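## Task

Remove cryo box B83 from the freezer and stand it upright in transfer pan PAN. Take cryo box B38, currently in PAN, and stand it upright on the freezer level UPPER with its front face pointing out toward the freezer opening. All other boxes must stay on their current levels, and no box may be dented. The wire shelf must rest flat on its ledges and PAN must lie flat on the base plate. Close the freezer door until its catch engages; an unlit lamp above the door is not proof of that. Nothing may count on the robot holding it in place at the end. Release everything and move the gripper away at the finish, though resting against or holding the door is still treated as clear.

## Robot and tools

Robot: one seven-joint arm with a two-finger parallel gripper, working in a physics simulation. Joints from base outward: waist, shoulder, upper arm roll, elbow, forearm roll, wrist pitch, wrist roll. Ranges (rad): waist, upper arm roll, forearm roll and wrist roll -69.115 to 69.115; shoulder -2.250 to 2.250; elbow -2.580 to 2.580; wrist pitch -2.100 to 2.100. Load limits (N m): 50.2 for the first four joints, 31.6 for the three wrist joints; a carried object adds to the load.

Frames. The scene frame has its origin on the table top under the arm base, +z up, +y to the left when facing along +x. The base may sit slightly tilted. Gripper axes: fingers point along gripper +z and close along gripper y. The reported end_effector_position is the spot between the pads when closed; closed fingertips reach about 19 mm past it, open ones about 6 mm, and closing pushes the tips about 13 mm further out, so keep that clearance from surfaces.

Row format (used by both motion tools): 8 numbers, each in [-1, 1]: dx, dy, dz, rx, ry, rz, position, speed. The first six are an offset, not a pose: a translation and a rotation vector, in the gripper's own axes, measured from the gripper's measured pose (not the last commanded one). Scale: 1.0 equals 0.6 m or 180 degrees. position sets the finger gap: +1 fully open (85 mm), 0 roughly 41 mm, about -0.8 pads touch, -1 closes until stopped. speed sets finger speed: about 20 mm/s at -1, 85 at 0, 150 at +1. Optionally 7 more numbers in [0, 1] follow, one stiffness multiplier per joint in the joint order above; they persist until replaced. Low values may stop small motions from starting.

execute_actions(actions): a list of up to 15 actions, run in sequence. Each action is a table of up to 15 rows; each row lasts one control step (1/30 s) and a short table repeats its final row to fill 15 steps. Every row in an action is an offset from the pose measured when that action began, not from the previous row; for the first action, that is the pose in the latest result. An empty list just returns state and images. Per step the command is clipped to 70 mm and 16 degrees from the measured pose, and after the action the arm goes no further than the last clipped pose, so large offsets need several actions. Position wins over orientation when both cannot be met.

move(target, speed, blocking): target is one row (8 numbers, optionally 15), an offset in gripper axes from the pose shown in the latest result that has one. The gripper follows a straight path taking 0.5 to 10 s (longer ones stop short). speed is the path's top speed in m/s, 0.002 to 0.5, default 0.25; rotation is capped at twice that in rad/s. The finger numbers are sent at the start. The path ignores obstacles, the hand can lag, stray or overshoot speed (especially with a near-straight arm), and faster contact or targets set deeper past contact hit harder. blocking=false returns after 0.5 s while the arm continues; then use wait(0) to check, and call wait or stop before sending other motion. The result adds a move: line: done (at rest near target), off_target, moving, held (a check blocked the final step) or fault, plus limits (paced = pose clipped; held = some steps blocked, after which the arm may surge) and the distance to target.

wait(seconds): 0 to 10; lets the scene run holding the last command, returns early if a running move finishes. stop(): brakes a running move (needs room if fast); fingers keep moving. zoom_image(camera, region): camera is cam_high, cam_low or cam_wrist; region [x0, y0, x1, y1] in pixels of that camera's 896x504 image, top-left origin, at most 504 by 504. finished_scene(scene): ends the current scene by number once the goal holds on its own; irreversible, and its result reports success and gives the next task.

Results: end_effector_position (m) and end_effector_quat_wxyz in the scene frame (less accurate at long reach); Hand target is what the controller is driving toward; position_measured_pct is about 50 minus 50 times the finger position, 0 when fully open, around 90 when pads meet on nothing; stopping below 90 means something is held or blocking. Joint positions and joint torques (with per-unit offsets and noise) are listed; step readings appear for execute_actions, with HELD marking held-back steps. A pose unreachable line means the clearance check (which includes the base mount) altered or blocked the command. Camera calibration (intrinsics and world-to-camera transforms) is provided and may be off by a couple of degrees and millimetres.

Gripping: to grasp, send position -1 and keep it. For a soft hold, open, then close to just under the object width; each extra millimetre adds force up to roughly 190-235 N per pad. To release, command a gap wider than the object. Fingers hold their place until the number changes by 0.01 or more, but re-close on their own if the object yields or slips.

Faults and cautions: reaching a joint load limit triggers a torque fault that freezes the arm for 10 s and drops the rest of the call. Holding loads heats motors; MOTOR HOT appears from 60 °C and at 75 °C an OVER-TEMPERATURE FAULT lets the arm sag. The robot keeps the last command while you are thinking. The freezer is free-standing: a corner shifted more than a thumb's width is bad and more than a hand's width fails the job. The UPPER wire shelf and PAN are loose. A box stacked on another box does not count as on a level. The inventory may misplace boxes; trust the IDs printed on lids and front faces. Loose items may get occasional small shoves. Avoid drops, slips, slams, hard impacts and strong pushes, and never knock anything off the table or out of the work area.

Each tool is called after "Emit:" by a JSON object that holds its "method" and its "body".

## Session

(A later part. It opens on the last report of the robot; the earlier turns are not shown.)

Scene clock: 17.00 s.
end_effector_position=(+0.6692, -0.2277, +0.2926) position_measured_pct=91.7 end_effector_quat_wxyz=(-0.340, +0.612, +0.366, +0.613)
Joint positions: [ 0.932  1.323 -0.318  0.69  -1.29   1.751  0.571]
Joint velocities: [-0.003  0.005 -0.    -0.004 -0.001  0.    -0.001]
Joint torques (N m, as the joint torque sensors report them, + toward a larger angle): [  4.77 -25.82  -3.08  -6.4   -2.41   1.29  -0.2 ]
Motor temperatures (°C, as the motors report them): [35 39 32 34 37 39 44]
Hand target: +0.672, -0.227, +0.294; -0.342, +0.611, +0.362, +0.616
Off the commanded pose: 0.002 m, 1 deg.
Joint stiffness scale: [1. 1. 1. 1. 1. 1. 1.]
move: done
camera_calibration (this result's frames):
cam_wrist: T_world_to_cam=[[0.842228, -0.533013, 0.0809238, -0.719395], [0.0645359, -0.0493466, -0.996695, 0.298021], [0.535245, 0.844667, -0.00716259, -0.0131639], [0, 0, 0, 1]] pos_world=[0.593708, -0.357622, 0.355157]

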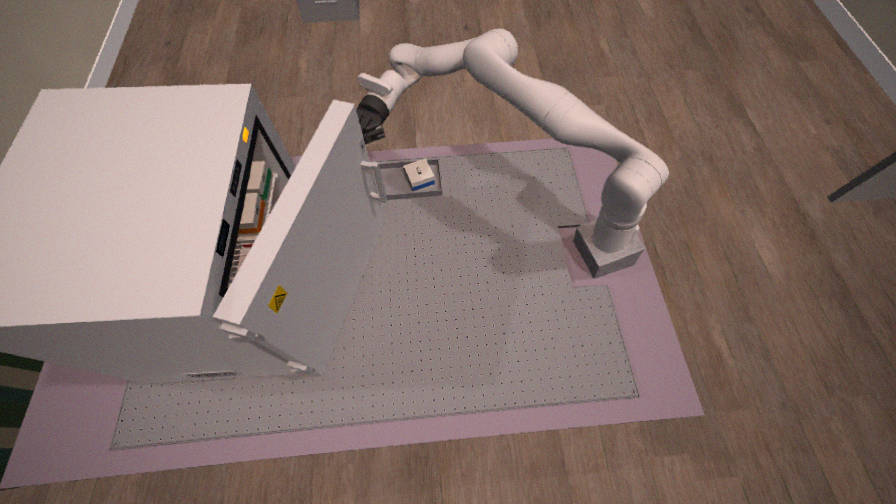

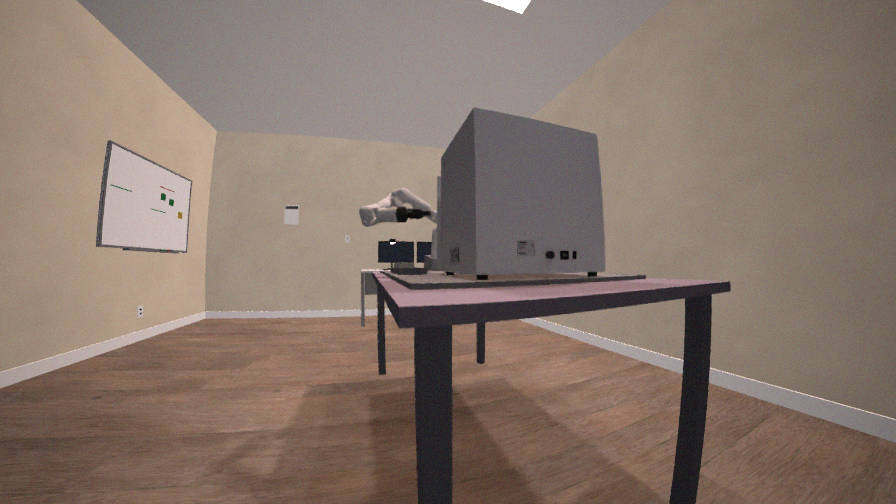

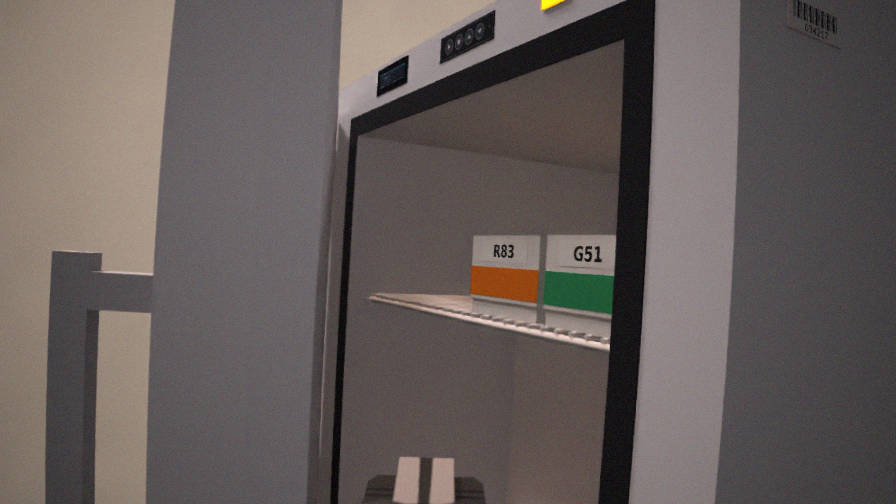

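Emit:
{"method": "move", "body": {"target": [0,0,0.115,0,0,0,-1,0], "speed": 0.1}}

Emit:
{"method": "move", "body": {"target": [0,-0.31,0,0.12,0,0,-1,0], "speed": 0.07}}

Emit:
{"method": "move", "body": {"target": [0,-0.19,0.52,0,0,0,-1,0], "speed": 0.1}}

Emit:
{"method": "move", "body": {"target": [0.1,0.2,-0.31,-0.455,0,0,1,0]}}

Scene clock: 18.70 s.
end_effector_position=(+0.7006, -0.1699, +0.2885) position_measured_pct=91.7 end_effector_quat_wxyz=(-0.343, +0.615, +0.366, +0.609)
Joint positions: [ 0.862  1.264 -0.34   0.819 -1.3    1.64   0.632]
Joint velocities: [-0.002 -0.002  0.001  0.001 -0.001 -0.001 -0.001]
Joint torques (N m, as the joint torque sensors report them, + toward a larger angle): [  4.59 -25.11  -3.47  -6.61  -2.23   1.59  -0.24]
Motor temperatures (°C, as the motors report them): [35 40 32 34 37 39 44]
Hand target: +0.704, -0.168, +0.292; -0.340, +0.612, +0.366, +0.613
Off the commanded pose: 0.005 m, 1 deg.
Joint stiffness scale: [1. 1. 1. 1. 1. 1. 1.]
move: off_target
camera_calibration (this result's frames):
cam_wrist: T_world_to_cam=[[0.845217, -0.52926, 0.0741094, -0.714234], [0.055428, -0.0511088, -0.997154, 0.300942], [0.531542, 0.846919, -0.0138622, -0.0739473], [0, 0, 0, 1]] pos_world=[0.626308, -0.300008, 0.351992]

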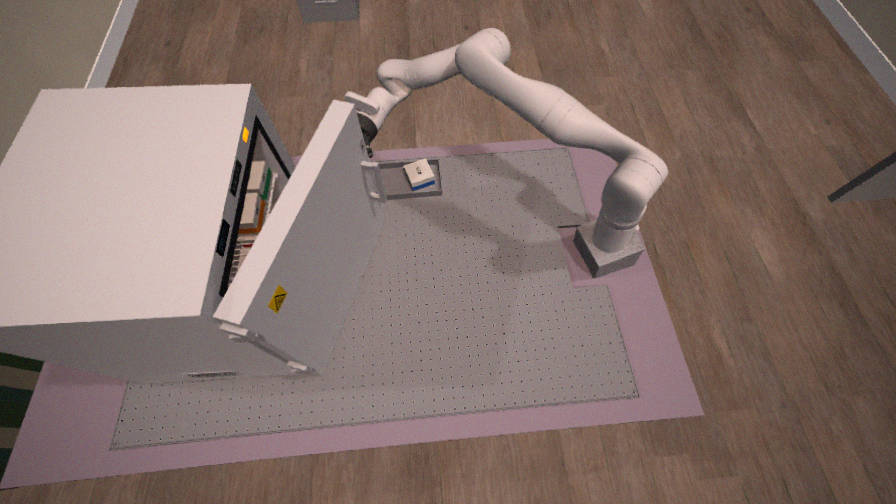

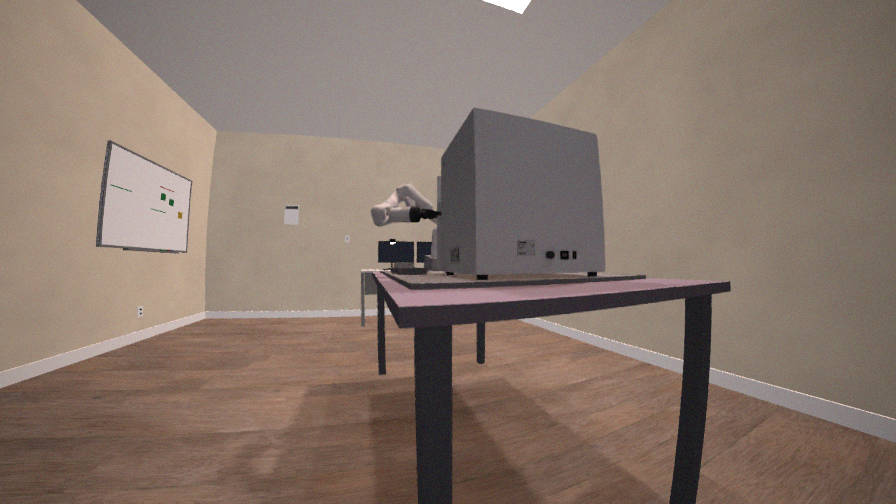

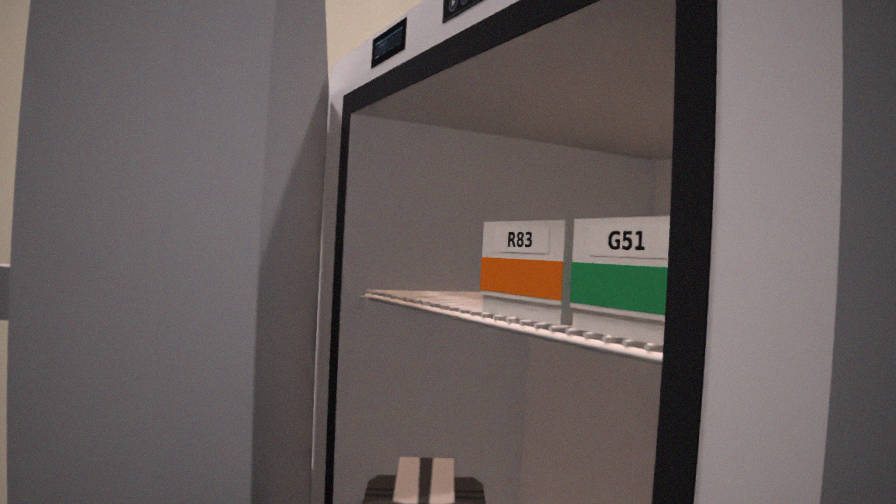

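Scene clock: 21.70 s.
end_effector_position=(+0.5425, -0.0778, +0.2820) position_measured_pct=91.7 end_effector_quat_wxyz=(-0.451, +0.543, +0.471, +0.530)
Joint positions: [ 0.894  1.127 -0.34   1.228 -1.019  1.798  0.923]
Joint velocities: [ 0.001 -0.005  0.     0.003 -0.003 -0.     0.002]
Joint torques (N m, as the joint torque sensors report them, + toward a larger angle): [  3.41 -22.09  -3.18  -4.36  -1.52   2.3   -0.15]
Motor temperatures (°C, as the motors report them): [35 40 32 34 37 39 44]
Hand target: +0.539, -0.078, +0.284; -0.452, +0.540, +0.474, +0.529
Off the commanded pose: 0.004 m, 0 deg.
Joint stiffness scale: [1. 1. 1. 1. 1. 1. 1.]
move: off_target
camera_calibration (this result's frames):
cam_wrist: T_world_to_cam=[[0.980256, -0.188264, 0.0604471, -0.574228], [0.0550883, -0.0335725, -0.997917, 0.309715], [0.189902, 0.981544, -0.0225384, 0.130311], [0, 0, 0, 1]] pos_world=[0.521082, -0.225615, 0.346717]

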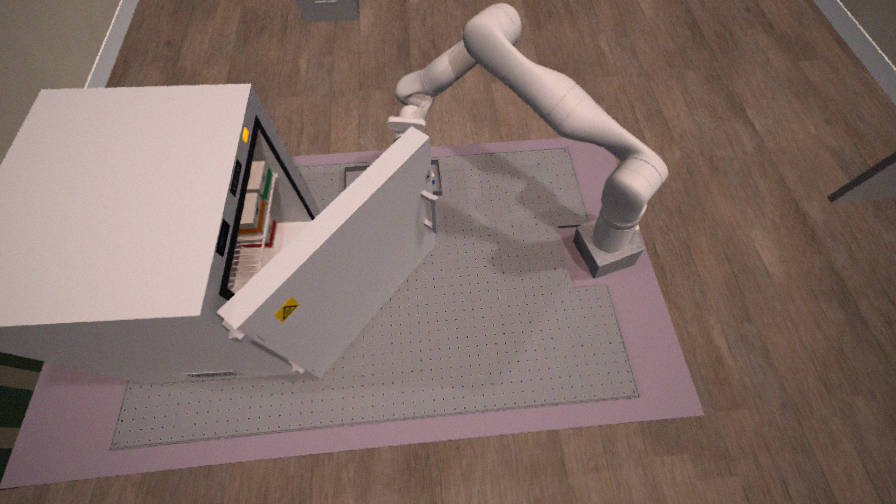

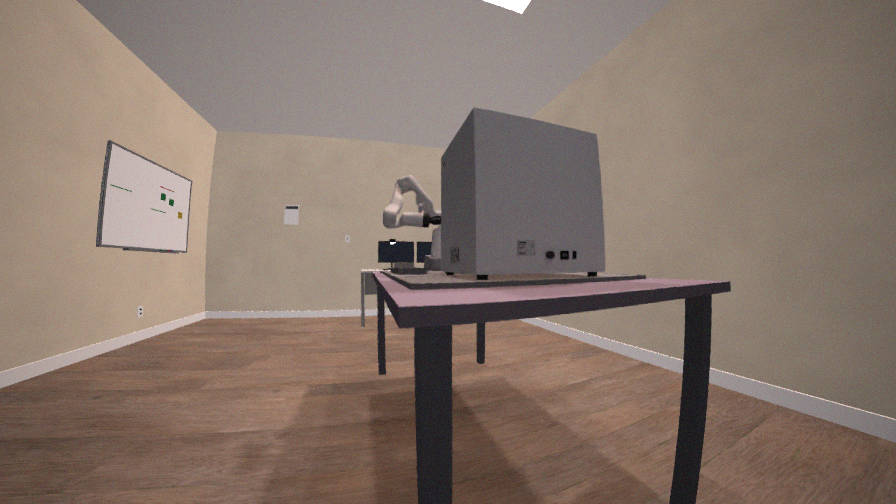

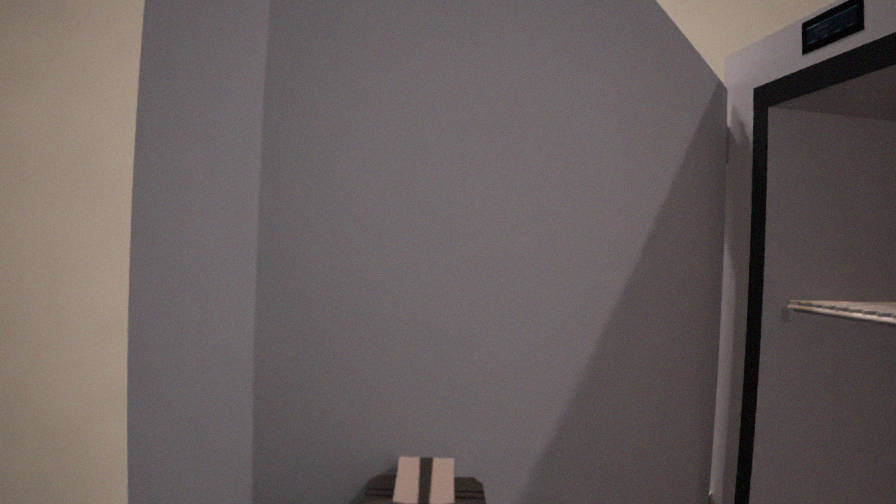

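Scene clock: 25.47 s.
end_effector_position=(+0.4770, +0.2457, +0.2727) position_measured_pct=91.7 end_effector_quat_wxyz=(-0.451, +0.541, +0.472, +0.530)
Joint positions: [ 0.581  0.962 -0.587  2.017 -1.439  1.165  1.485]
Joint velocities: [-0.008 -0.    -0.     0.001 -0.003 -0.    -0.   ]
Joint torques (N m, as the joint torque sensors report them, + toward a larger angle): [  1.1  -16.5   -5.55   0.07  -0.08   2.76  -0.07]
Motor temperatures (°C, as the motors report them): [35 40 32 34 37 39 44]
Hand target: +0.477, +0.248, +0.272; -0.451, +0.542, +0.471, +0.530
Off the commanded pose: 0.003 m, 0 deg.
Joint stiffness scale: [1. 1. 1. 1. 1. 1. 1.]
move: done
camera_calibration (this result's frames):
cam_wrist: T_world_to_cam=[[0.980597, -0.185948, 0.062067, -0.449744], [0.057059, -0.0321689, -0.997852, 0.313542], [0.187545, 0.982033, -0.0209347, -0.174404], [0, 0, 0, 1]] pos_world=[0.455836, 0.0977282, 0.337131]

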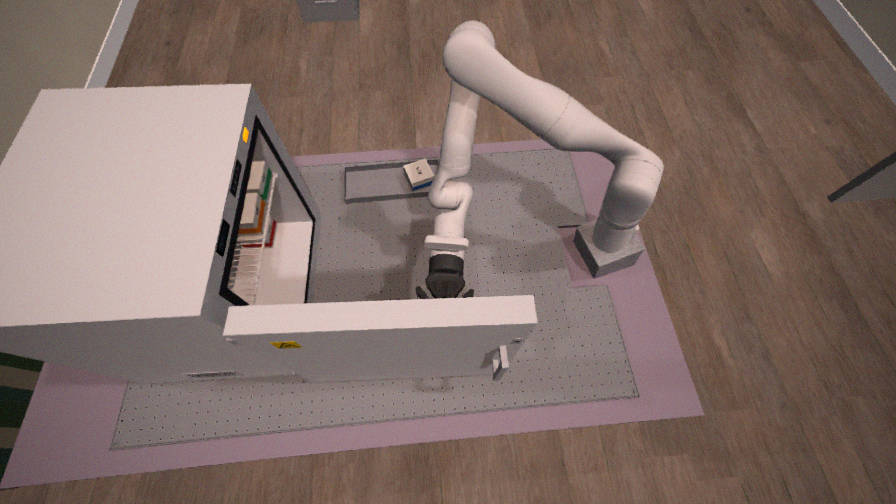

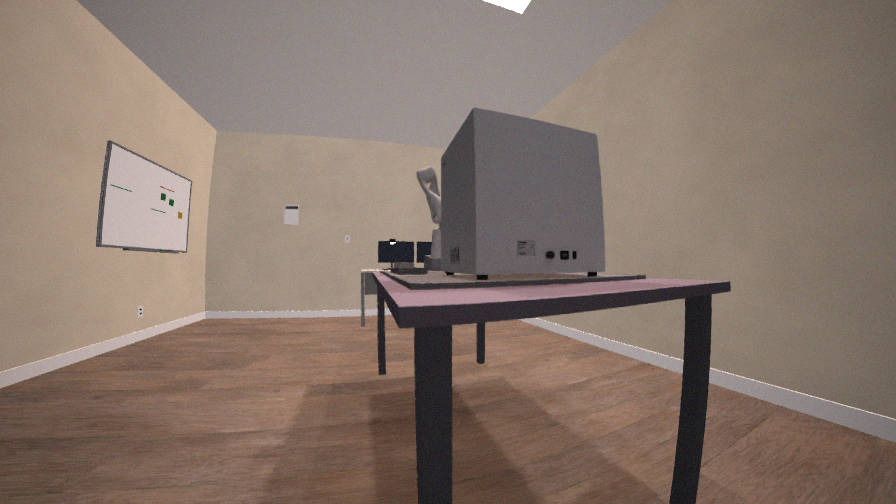

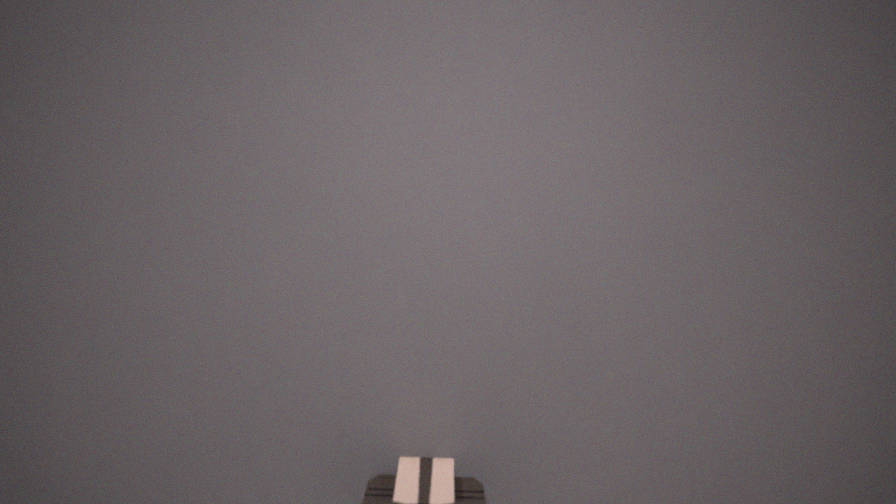

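Scene clock: 29.20 s.
end_effector_position=(+0.5724, +0.0496, +0.3435) position_measured_pct=0.0 end_effector_quat_wxyz=(+0.016, +0.682, +0.002, +0.731)
Joint positions: [ 0.598  1.41  -1.343  2.575 -2.876  2.091  2.962]
Joint velocities: [ 0.     0.098 -0.117  0.     0.     0.001  0.153]
Joint torques (N m, as the joint torque sensors report them, + toward a larger angle): [  1.55 -15.35  -5.96   1.6    2.43   0.36   0.06]
Motor temperatures (°C, as the motors report them): [35 40 32 34 37 39 44]
Hand target: +0.571, +0.047, +0.340; +0.019, +0.686, -0.001, +0.727
Off the commanded pose: 0.007 m, 4 deg.
Joint stiffness scale: [1. 1. 1. 1. 1. 1. 1.]
joint sent to its limit — the command would take joint 4 (elbow) past its upper limit and joint 6 (wrist pitch) past its upper limit, so those joints were sent only as far as their limits.
move: off_target
camera_calibration (this result's frames):
cam_wrist: T_world_to_cam=[[-0.0630969, -0.995517, 0.0704585, 0.0505148], [0.0753027, -0.0751469, -0.994325, 0.362917], [0.995162, -0.0574331, 0.0797067, -0.44357], [0, 0, 0, 1]] pos_world=[0.417283, 0.0520849, 0.392654]

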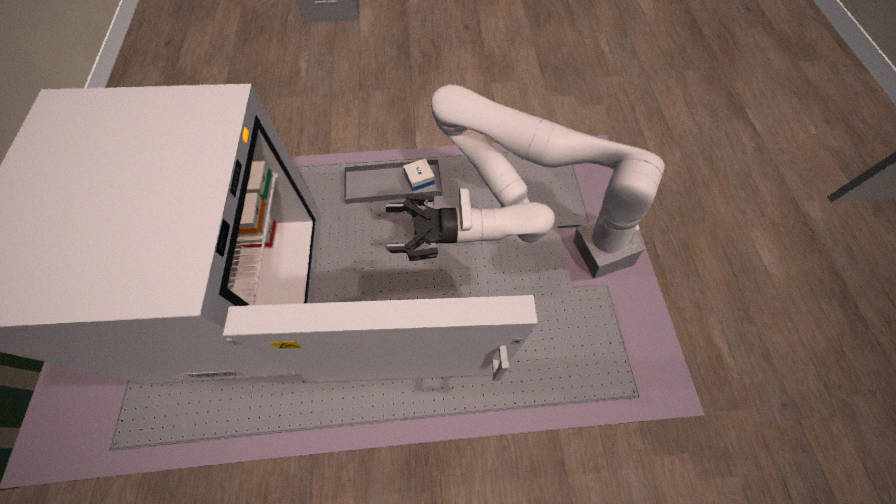

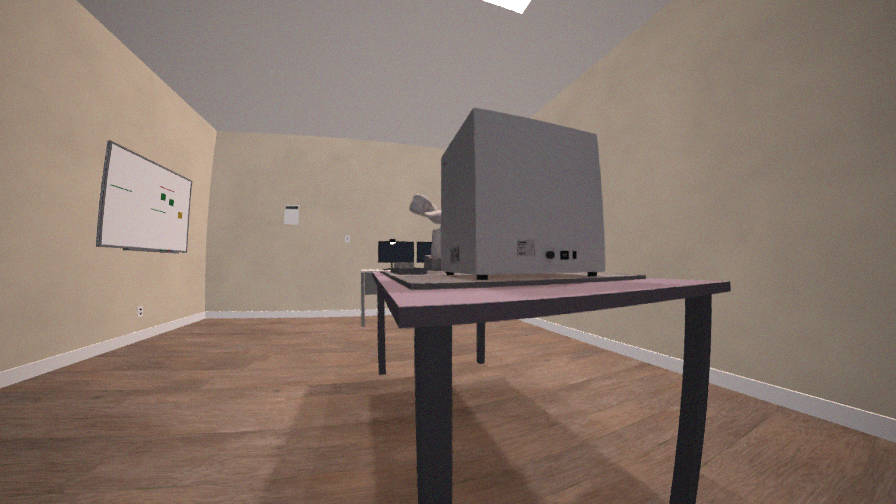

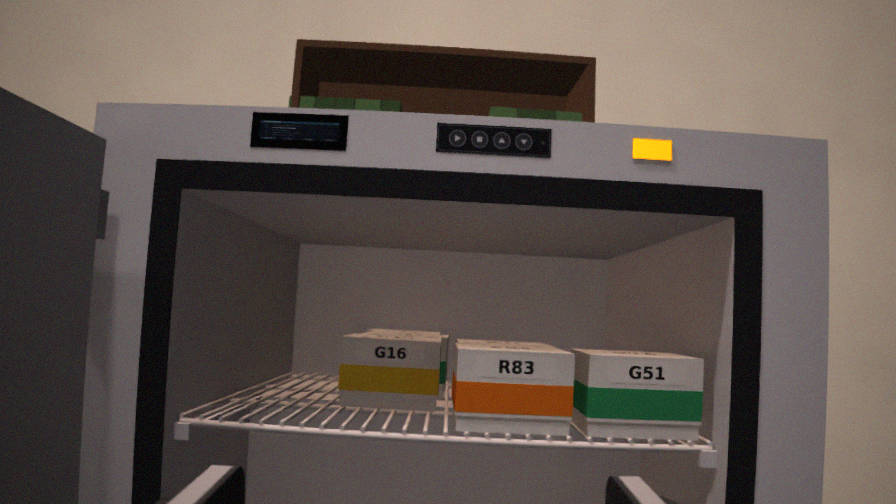

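Look low.

Emit:
{"method": "move", "body": {"target": [-0.22,0.03,0.2,-0.01,-0.13,0.008,1,0]}}

Emit:
{"method": "zoom_image", "body": {"camera": "cam_high", "region": [330,130,470,220]}}

Scene clock: 30.60 s.
end_effector_position=(+0.6999, +0.0258, +0.2203) position_measured_pct=0.0 end_effector_quat_wxyz=(+0.016, +0.815, -0.023, +0.579)
Joint positions: [ 0.742  1.395 -1.46   2.134 -3.356  1.444  2.911]
Joint velocities: [ 0.    -0.007  0.    -0.002 -0.002 -0.002 -0.001]
Joint torques (N m, as the joint torque sensors report them, + toward a larger angle): [  1.87 -17.26  -8.57   0.45   2.96   0.15  -0.15]
Motor temperatures (°C, as the motors report them): [35 40 32 34 37 39 44]
Hand target: +0.701, +0.025, +0.221; +0.017, +0.816, -0.022, +0.578
Off the commanded pose: 0.001 m, 0 deg.
Joint stiffness scale: [1. 1. 1. 1. 1. 1. 1.]
move: done
camera_calibration (this result's frames):
cam_wrist: T_world_to_cam=[[-0.0777034, -0.995201, 0.0594718, 0.0561856], [-0.323599, -0.0312464, -0.945678, 0.4964], [0.942998, -0.0927274, -0.319618, -0.436588], [0, 0, 0, 1]] pos_world=[0.576701, 0.0309431, 0.326552]

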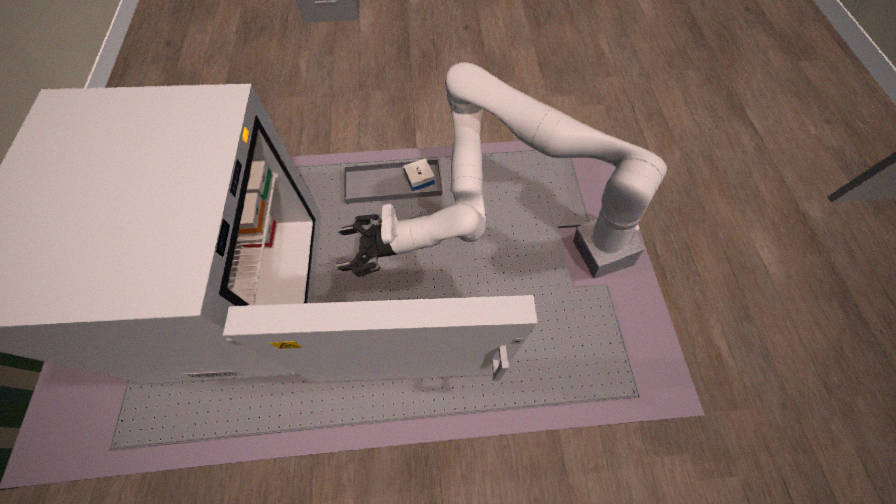

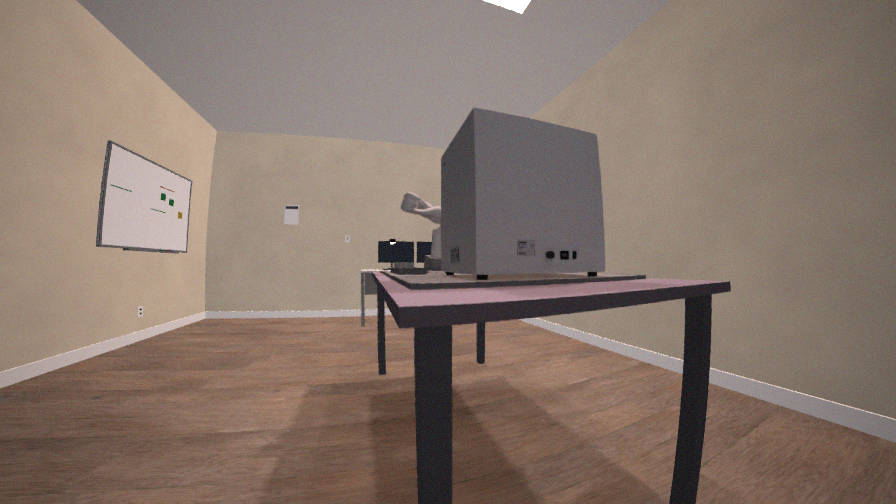

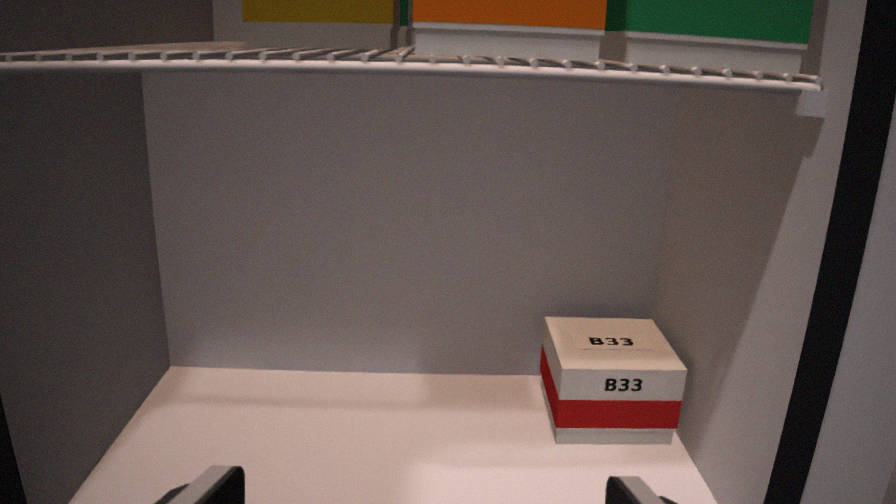

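Region (330, 130, 470, 220) of cam_high's 896x504 image, scaled by 3.600, with more detail than that image has; it fills the top 324 rows of this view, and the rest is white.

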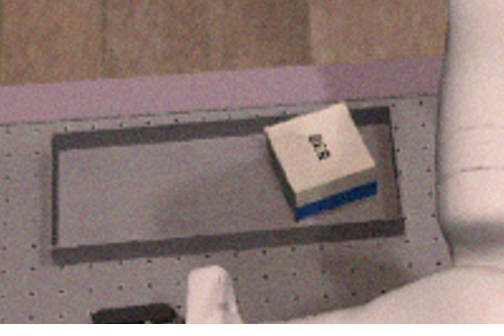

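B83 is on upper, hidden. Look at lids.

Emit:
{"method": "move", "body": {"target": [0.33,0,0.04,0.017,0.05,0,1,0]}}

Emit:
{"method": "zoom_image", "body": {"camera": "cam_wrist", "region": [250,200,750,450]}}

Scene clock: 32.00 s.
end_effector_position=(+0.7870, +0.0212, +0.3983) position_measured_pct=0.0 end_effector_quat_wxyz=(-0.004, +0.766, -0.007, +0.643)
Joint positions: [ 0.825  1.175 -1.687  1.895 -3.521  1.141  3.045]
Joint velocities: [ 0.001 -0.008  0.001 -0.001 -0.001 -0.002  0.001]
Joint torques (N m, as the joint torque sensors report them, + toward a larger angle): [  1.91 -18.1   -9.83  -2.87   2.96   0.23  -0.18]
Motor temperatures (°C, as the motors report them): [35 40 32 34 37 39 44]
Hand target: +0.788, +0.021, +0.400; -0.004, +0.767, -0.006, +0.642
Off the commanded pose: 0.001 m, 0 deg.
Joint stiffness scale: [1. 1. 1. 1. 1. 1. 1.]
move: done
camera_calibration (this result's frames):
cam_wrist: T_world_to_cam=[[-0.0369874, -0.998496, 0.0404745, 0.023345], [-0.166976, -0.0337577, -0.985383, 0.58535], [0.985267, -0.043205, -0.165476, -0.558013], [0, 0, 0, 1]] pos_world=[0.648394, 0.018961, 0.483511]

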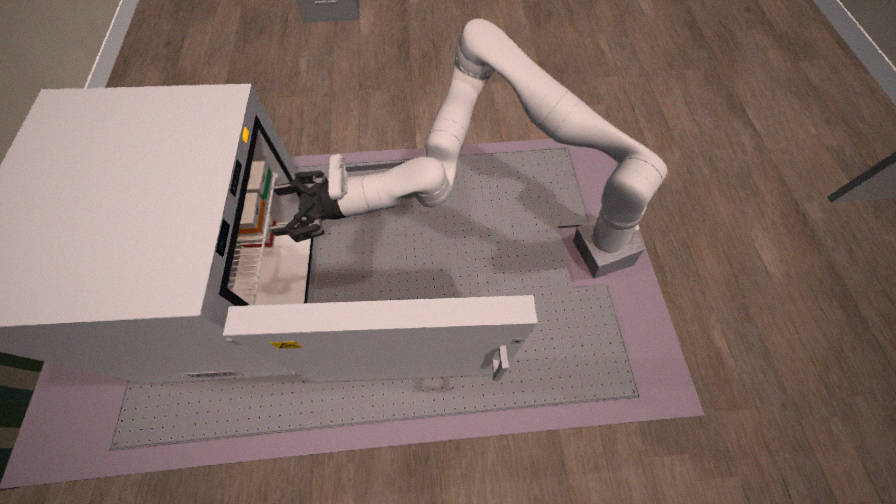

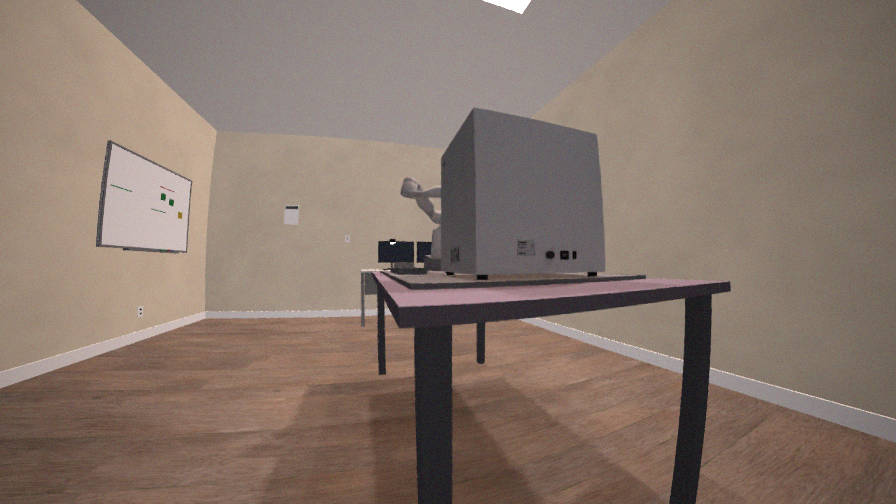

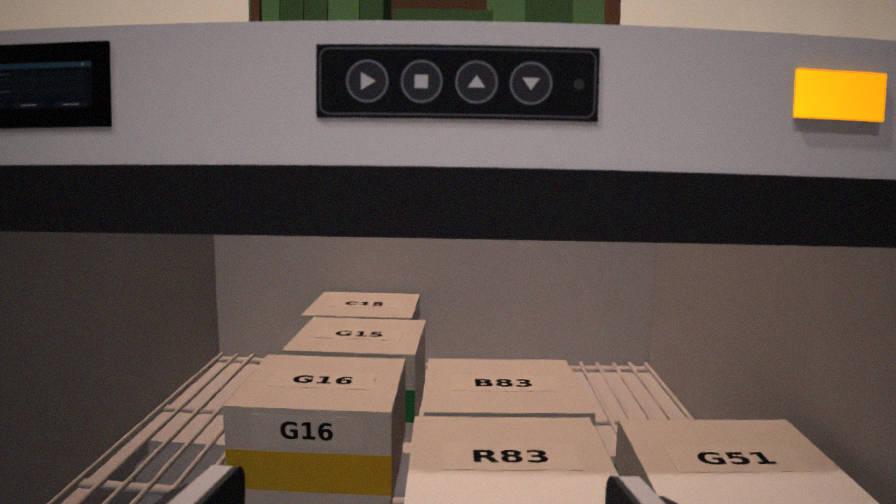

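Region (250, 200, 750, 450) of cam_wrist's 896x504 image, scaled by 1.008.

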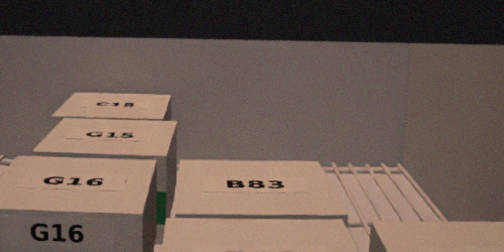

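Emit:
{"method": "move", "body": {"target": [-0.066,0.06,0.03,0,0,0,1,0]}}

Emit:
{"method": "move", "body": {"target": [0.01,0,0.055,0,0,0,1,0], "speed": 0.04}}

Scene clock: 33.27 s.
end_effector_position=(+0.7964, -0.0129, +0.3556) position_measured_pct=0.0 end_effector_quat_wxyz=(-0.003, +0.767, -0.007, +0.641)
Joint positions: [ 0.867  1.275 -1.64   1.874 -3.413  1.066  3.042]
Joint velocities: [ 0.001  0.005  0.     0.001  0.001 -0.     0.   ]
Joint torques (N m, as the joint torque sensors report them, + toward a larger angle): [  2.22 -18.77 -10.09  -1.99   2.76   0.04  -0.17]
Motor temperatures (°C, as the motors report them): [35 40 32 34 37 39 44]
Hand target: +0.797, -0.014, +0.356; -0.004, +0.766, -0.007, +0.643
Off the commanded pose: 0.002 m, 0 deg.
Joint stiffness scale: [1. 1. 1. 1. 1. 1. 1.]
move: done
camera_calibration (this result's frames):
cam_wrist: T_world_to_cam=[[-0.0375117, -0.998442, 0.0413181, -0.00846395], [-0.17064, -0.0343399, -0.984735, 0.546397], [0.984619, -0.0439896, -0.169086, -0.573996], [0, 0, 0, 1]] pos_world=[0.658087, -0.0149374, 0.441351]

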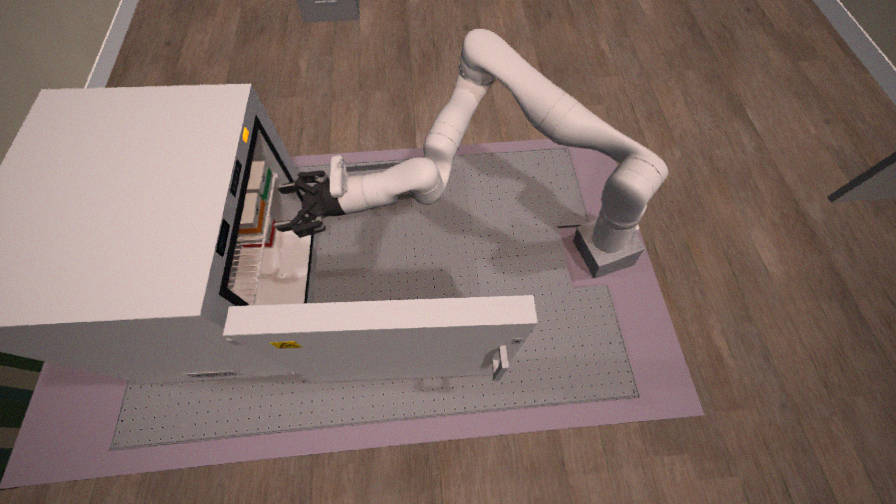

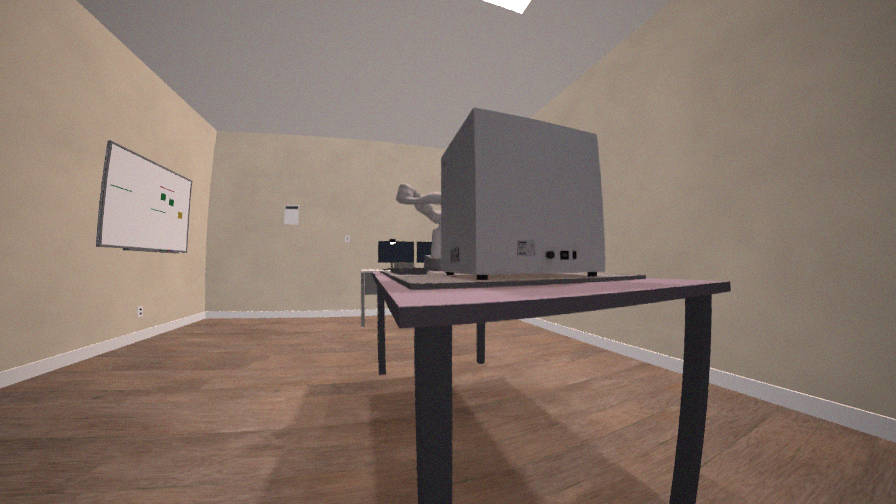

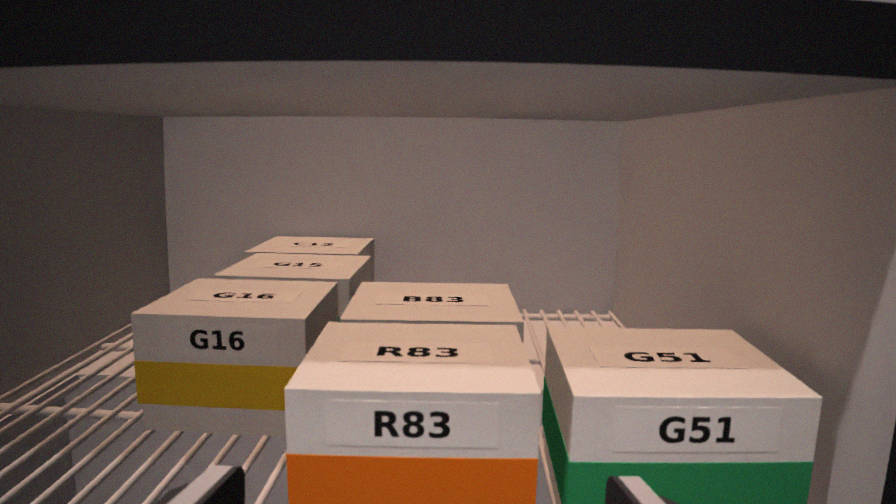

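Scene clock: 34.40 s.
end_effector_position=(+0.8292, -0.0146, +0.3594) position_measured_pct=0.0 end_effector_quat_wxyz=(-0.003, +0.765, -0.010, +0.644)
Joint positions: [ 0.826  1.275 -1.629  1.759 -3.414  0.996  3.058]
Joint velocities: [-0.006 -0.001  0.003 -0.004  0.    -0.002 -0.   ]
Joint torques (N m, as the joint torque sensors report them, + toward a larger angle): [  1.81 -19.85 -10.38  -2.05   2.63   0.02  -0.2 ]
Motor temperatures (°C, as the motors report them): [35 40 32 34 37 39 44]
Hand target: +0.830, -0.013, +0.356; -0.003, +0.767, -0.007, +0.641
Off the commanded pose: 0.004 m, 1 deg.
Joint stiffness scale: [1. 1. 1. 1. 1. 1. 1.]
move: off_target
camera_calibration (this result's frames):
cam_wrist: T_world_to_cam=[[-0.042082, -0.998428, 0.0370167, -0.00375992], [-0.162285, -0.0297268, -0.986296, 0.54938], [0.985846, -0.0475125, -0.160779, -0.60984], [0, 0, 0, 1]] pos_world=[0.690207, -0.0163977, 0.443941]

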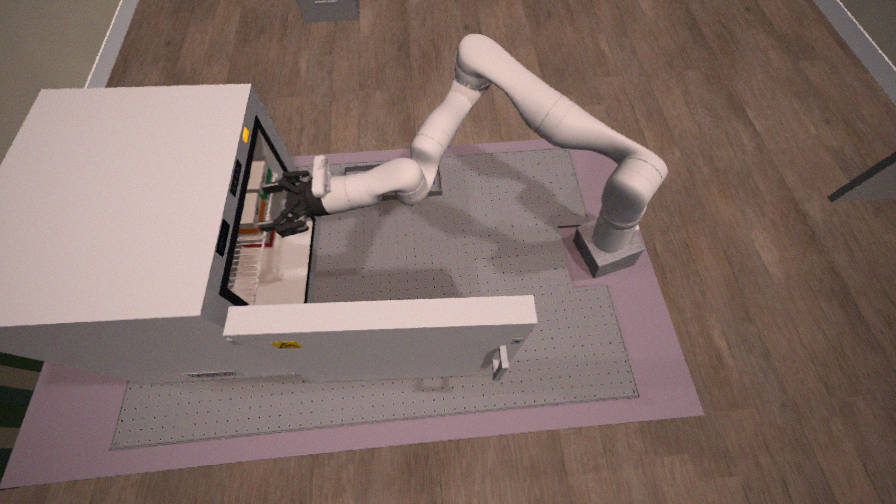

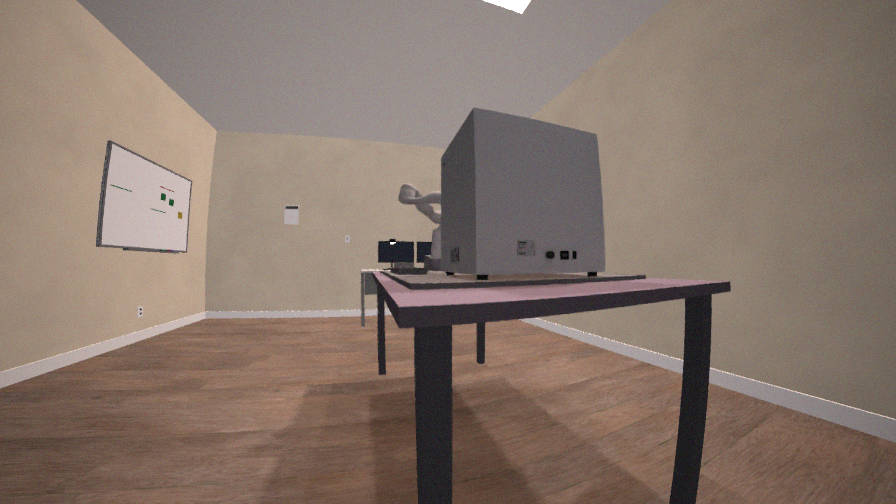

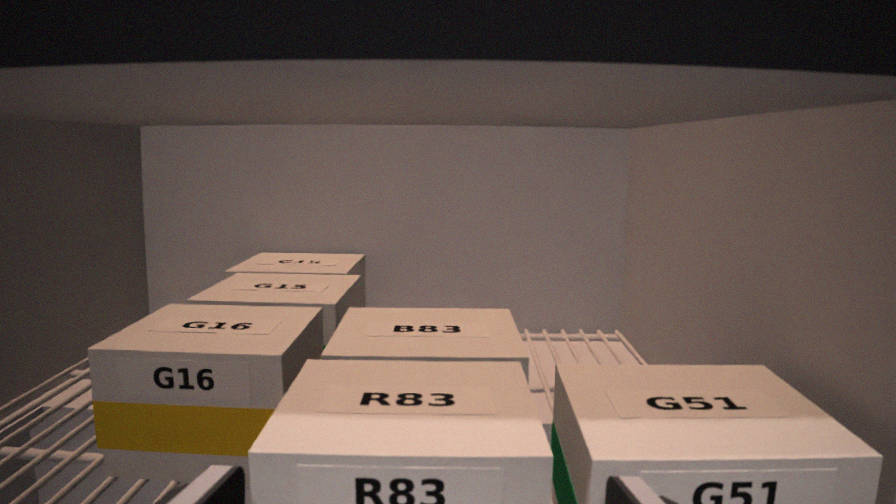

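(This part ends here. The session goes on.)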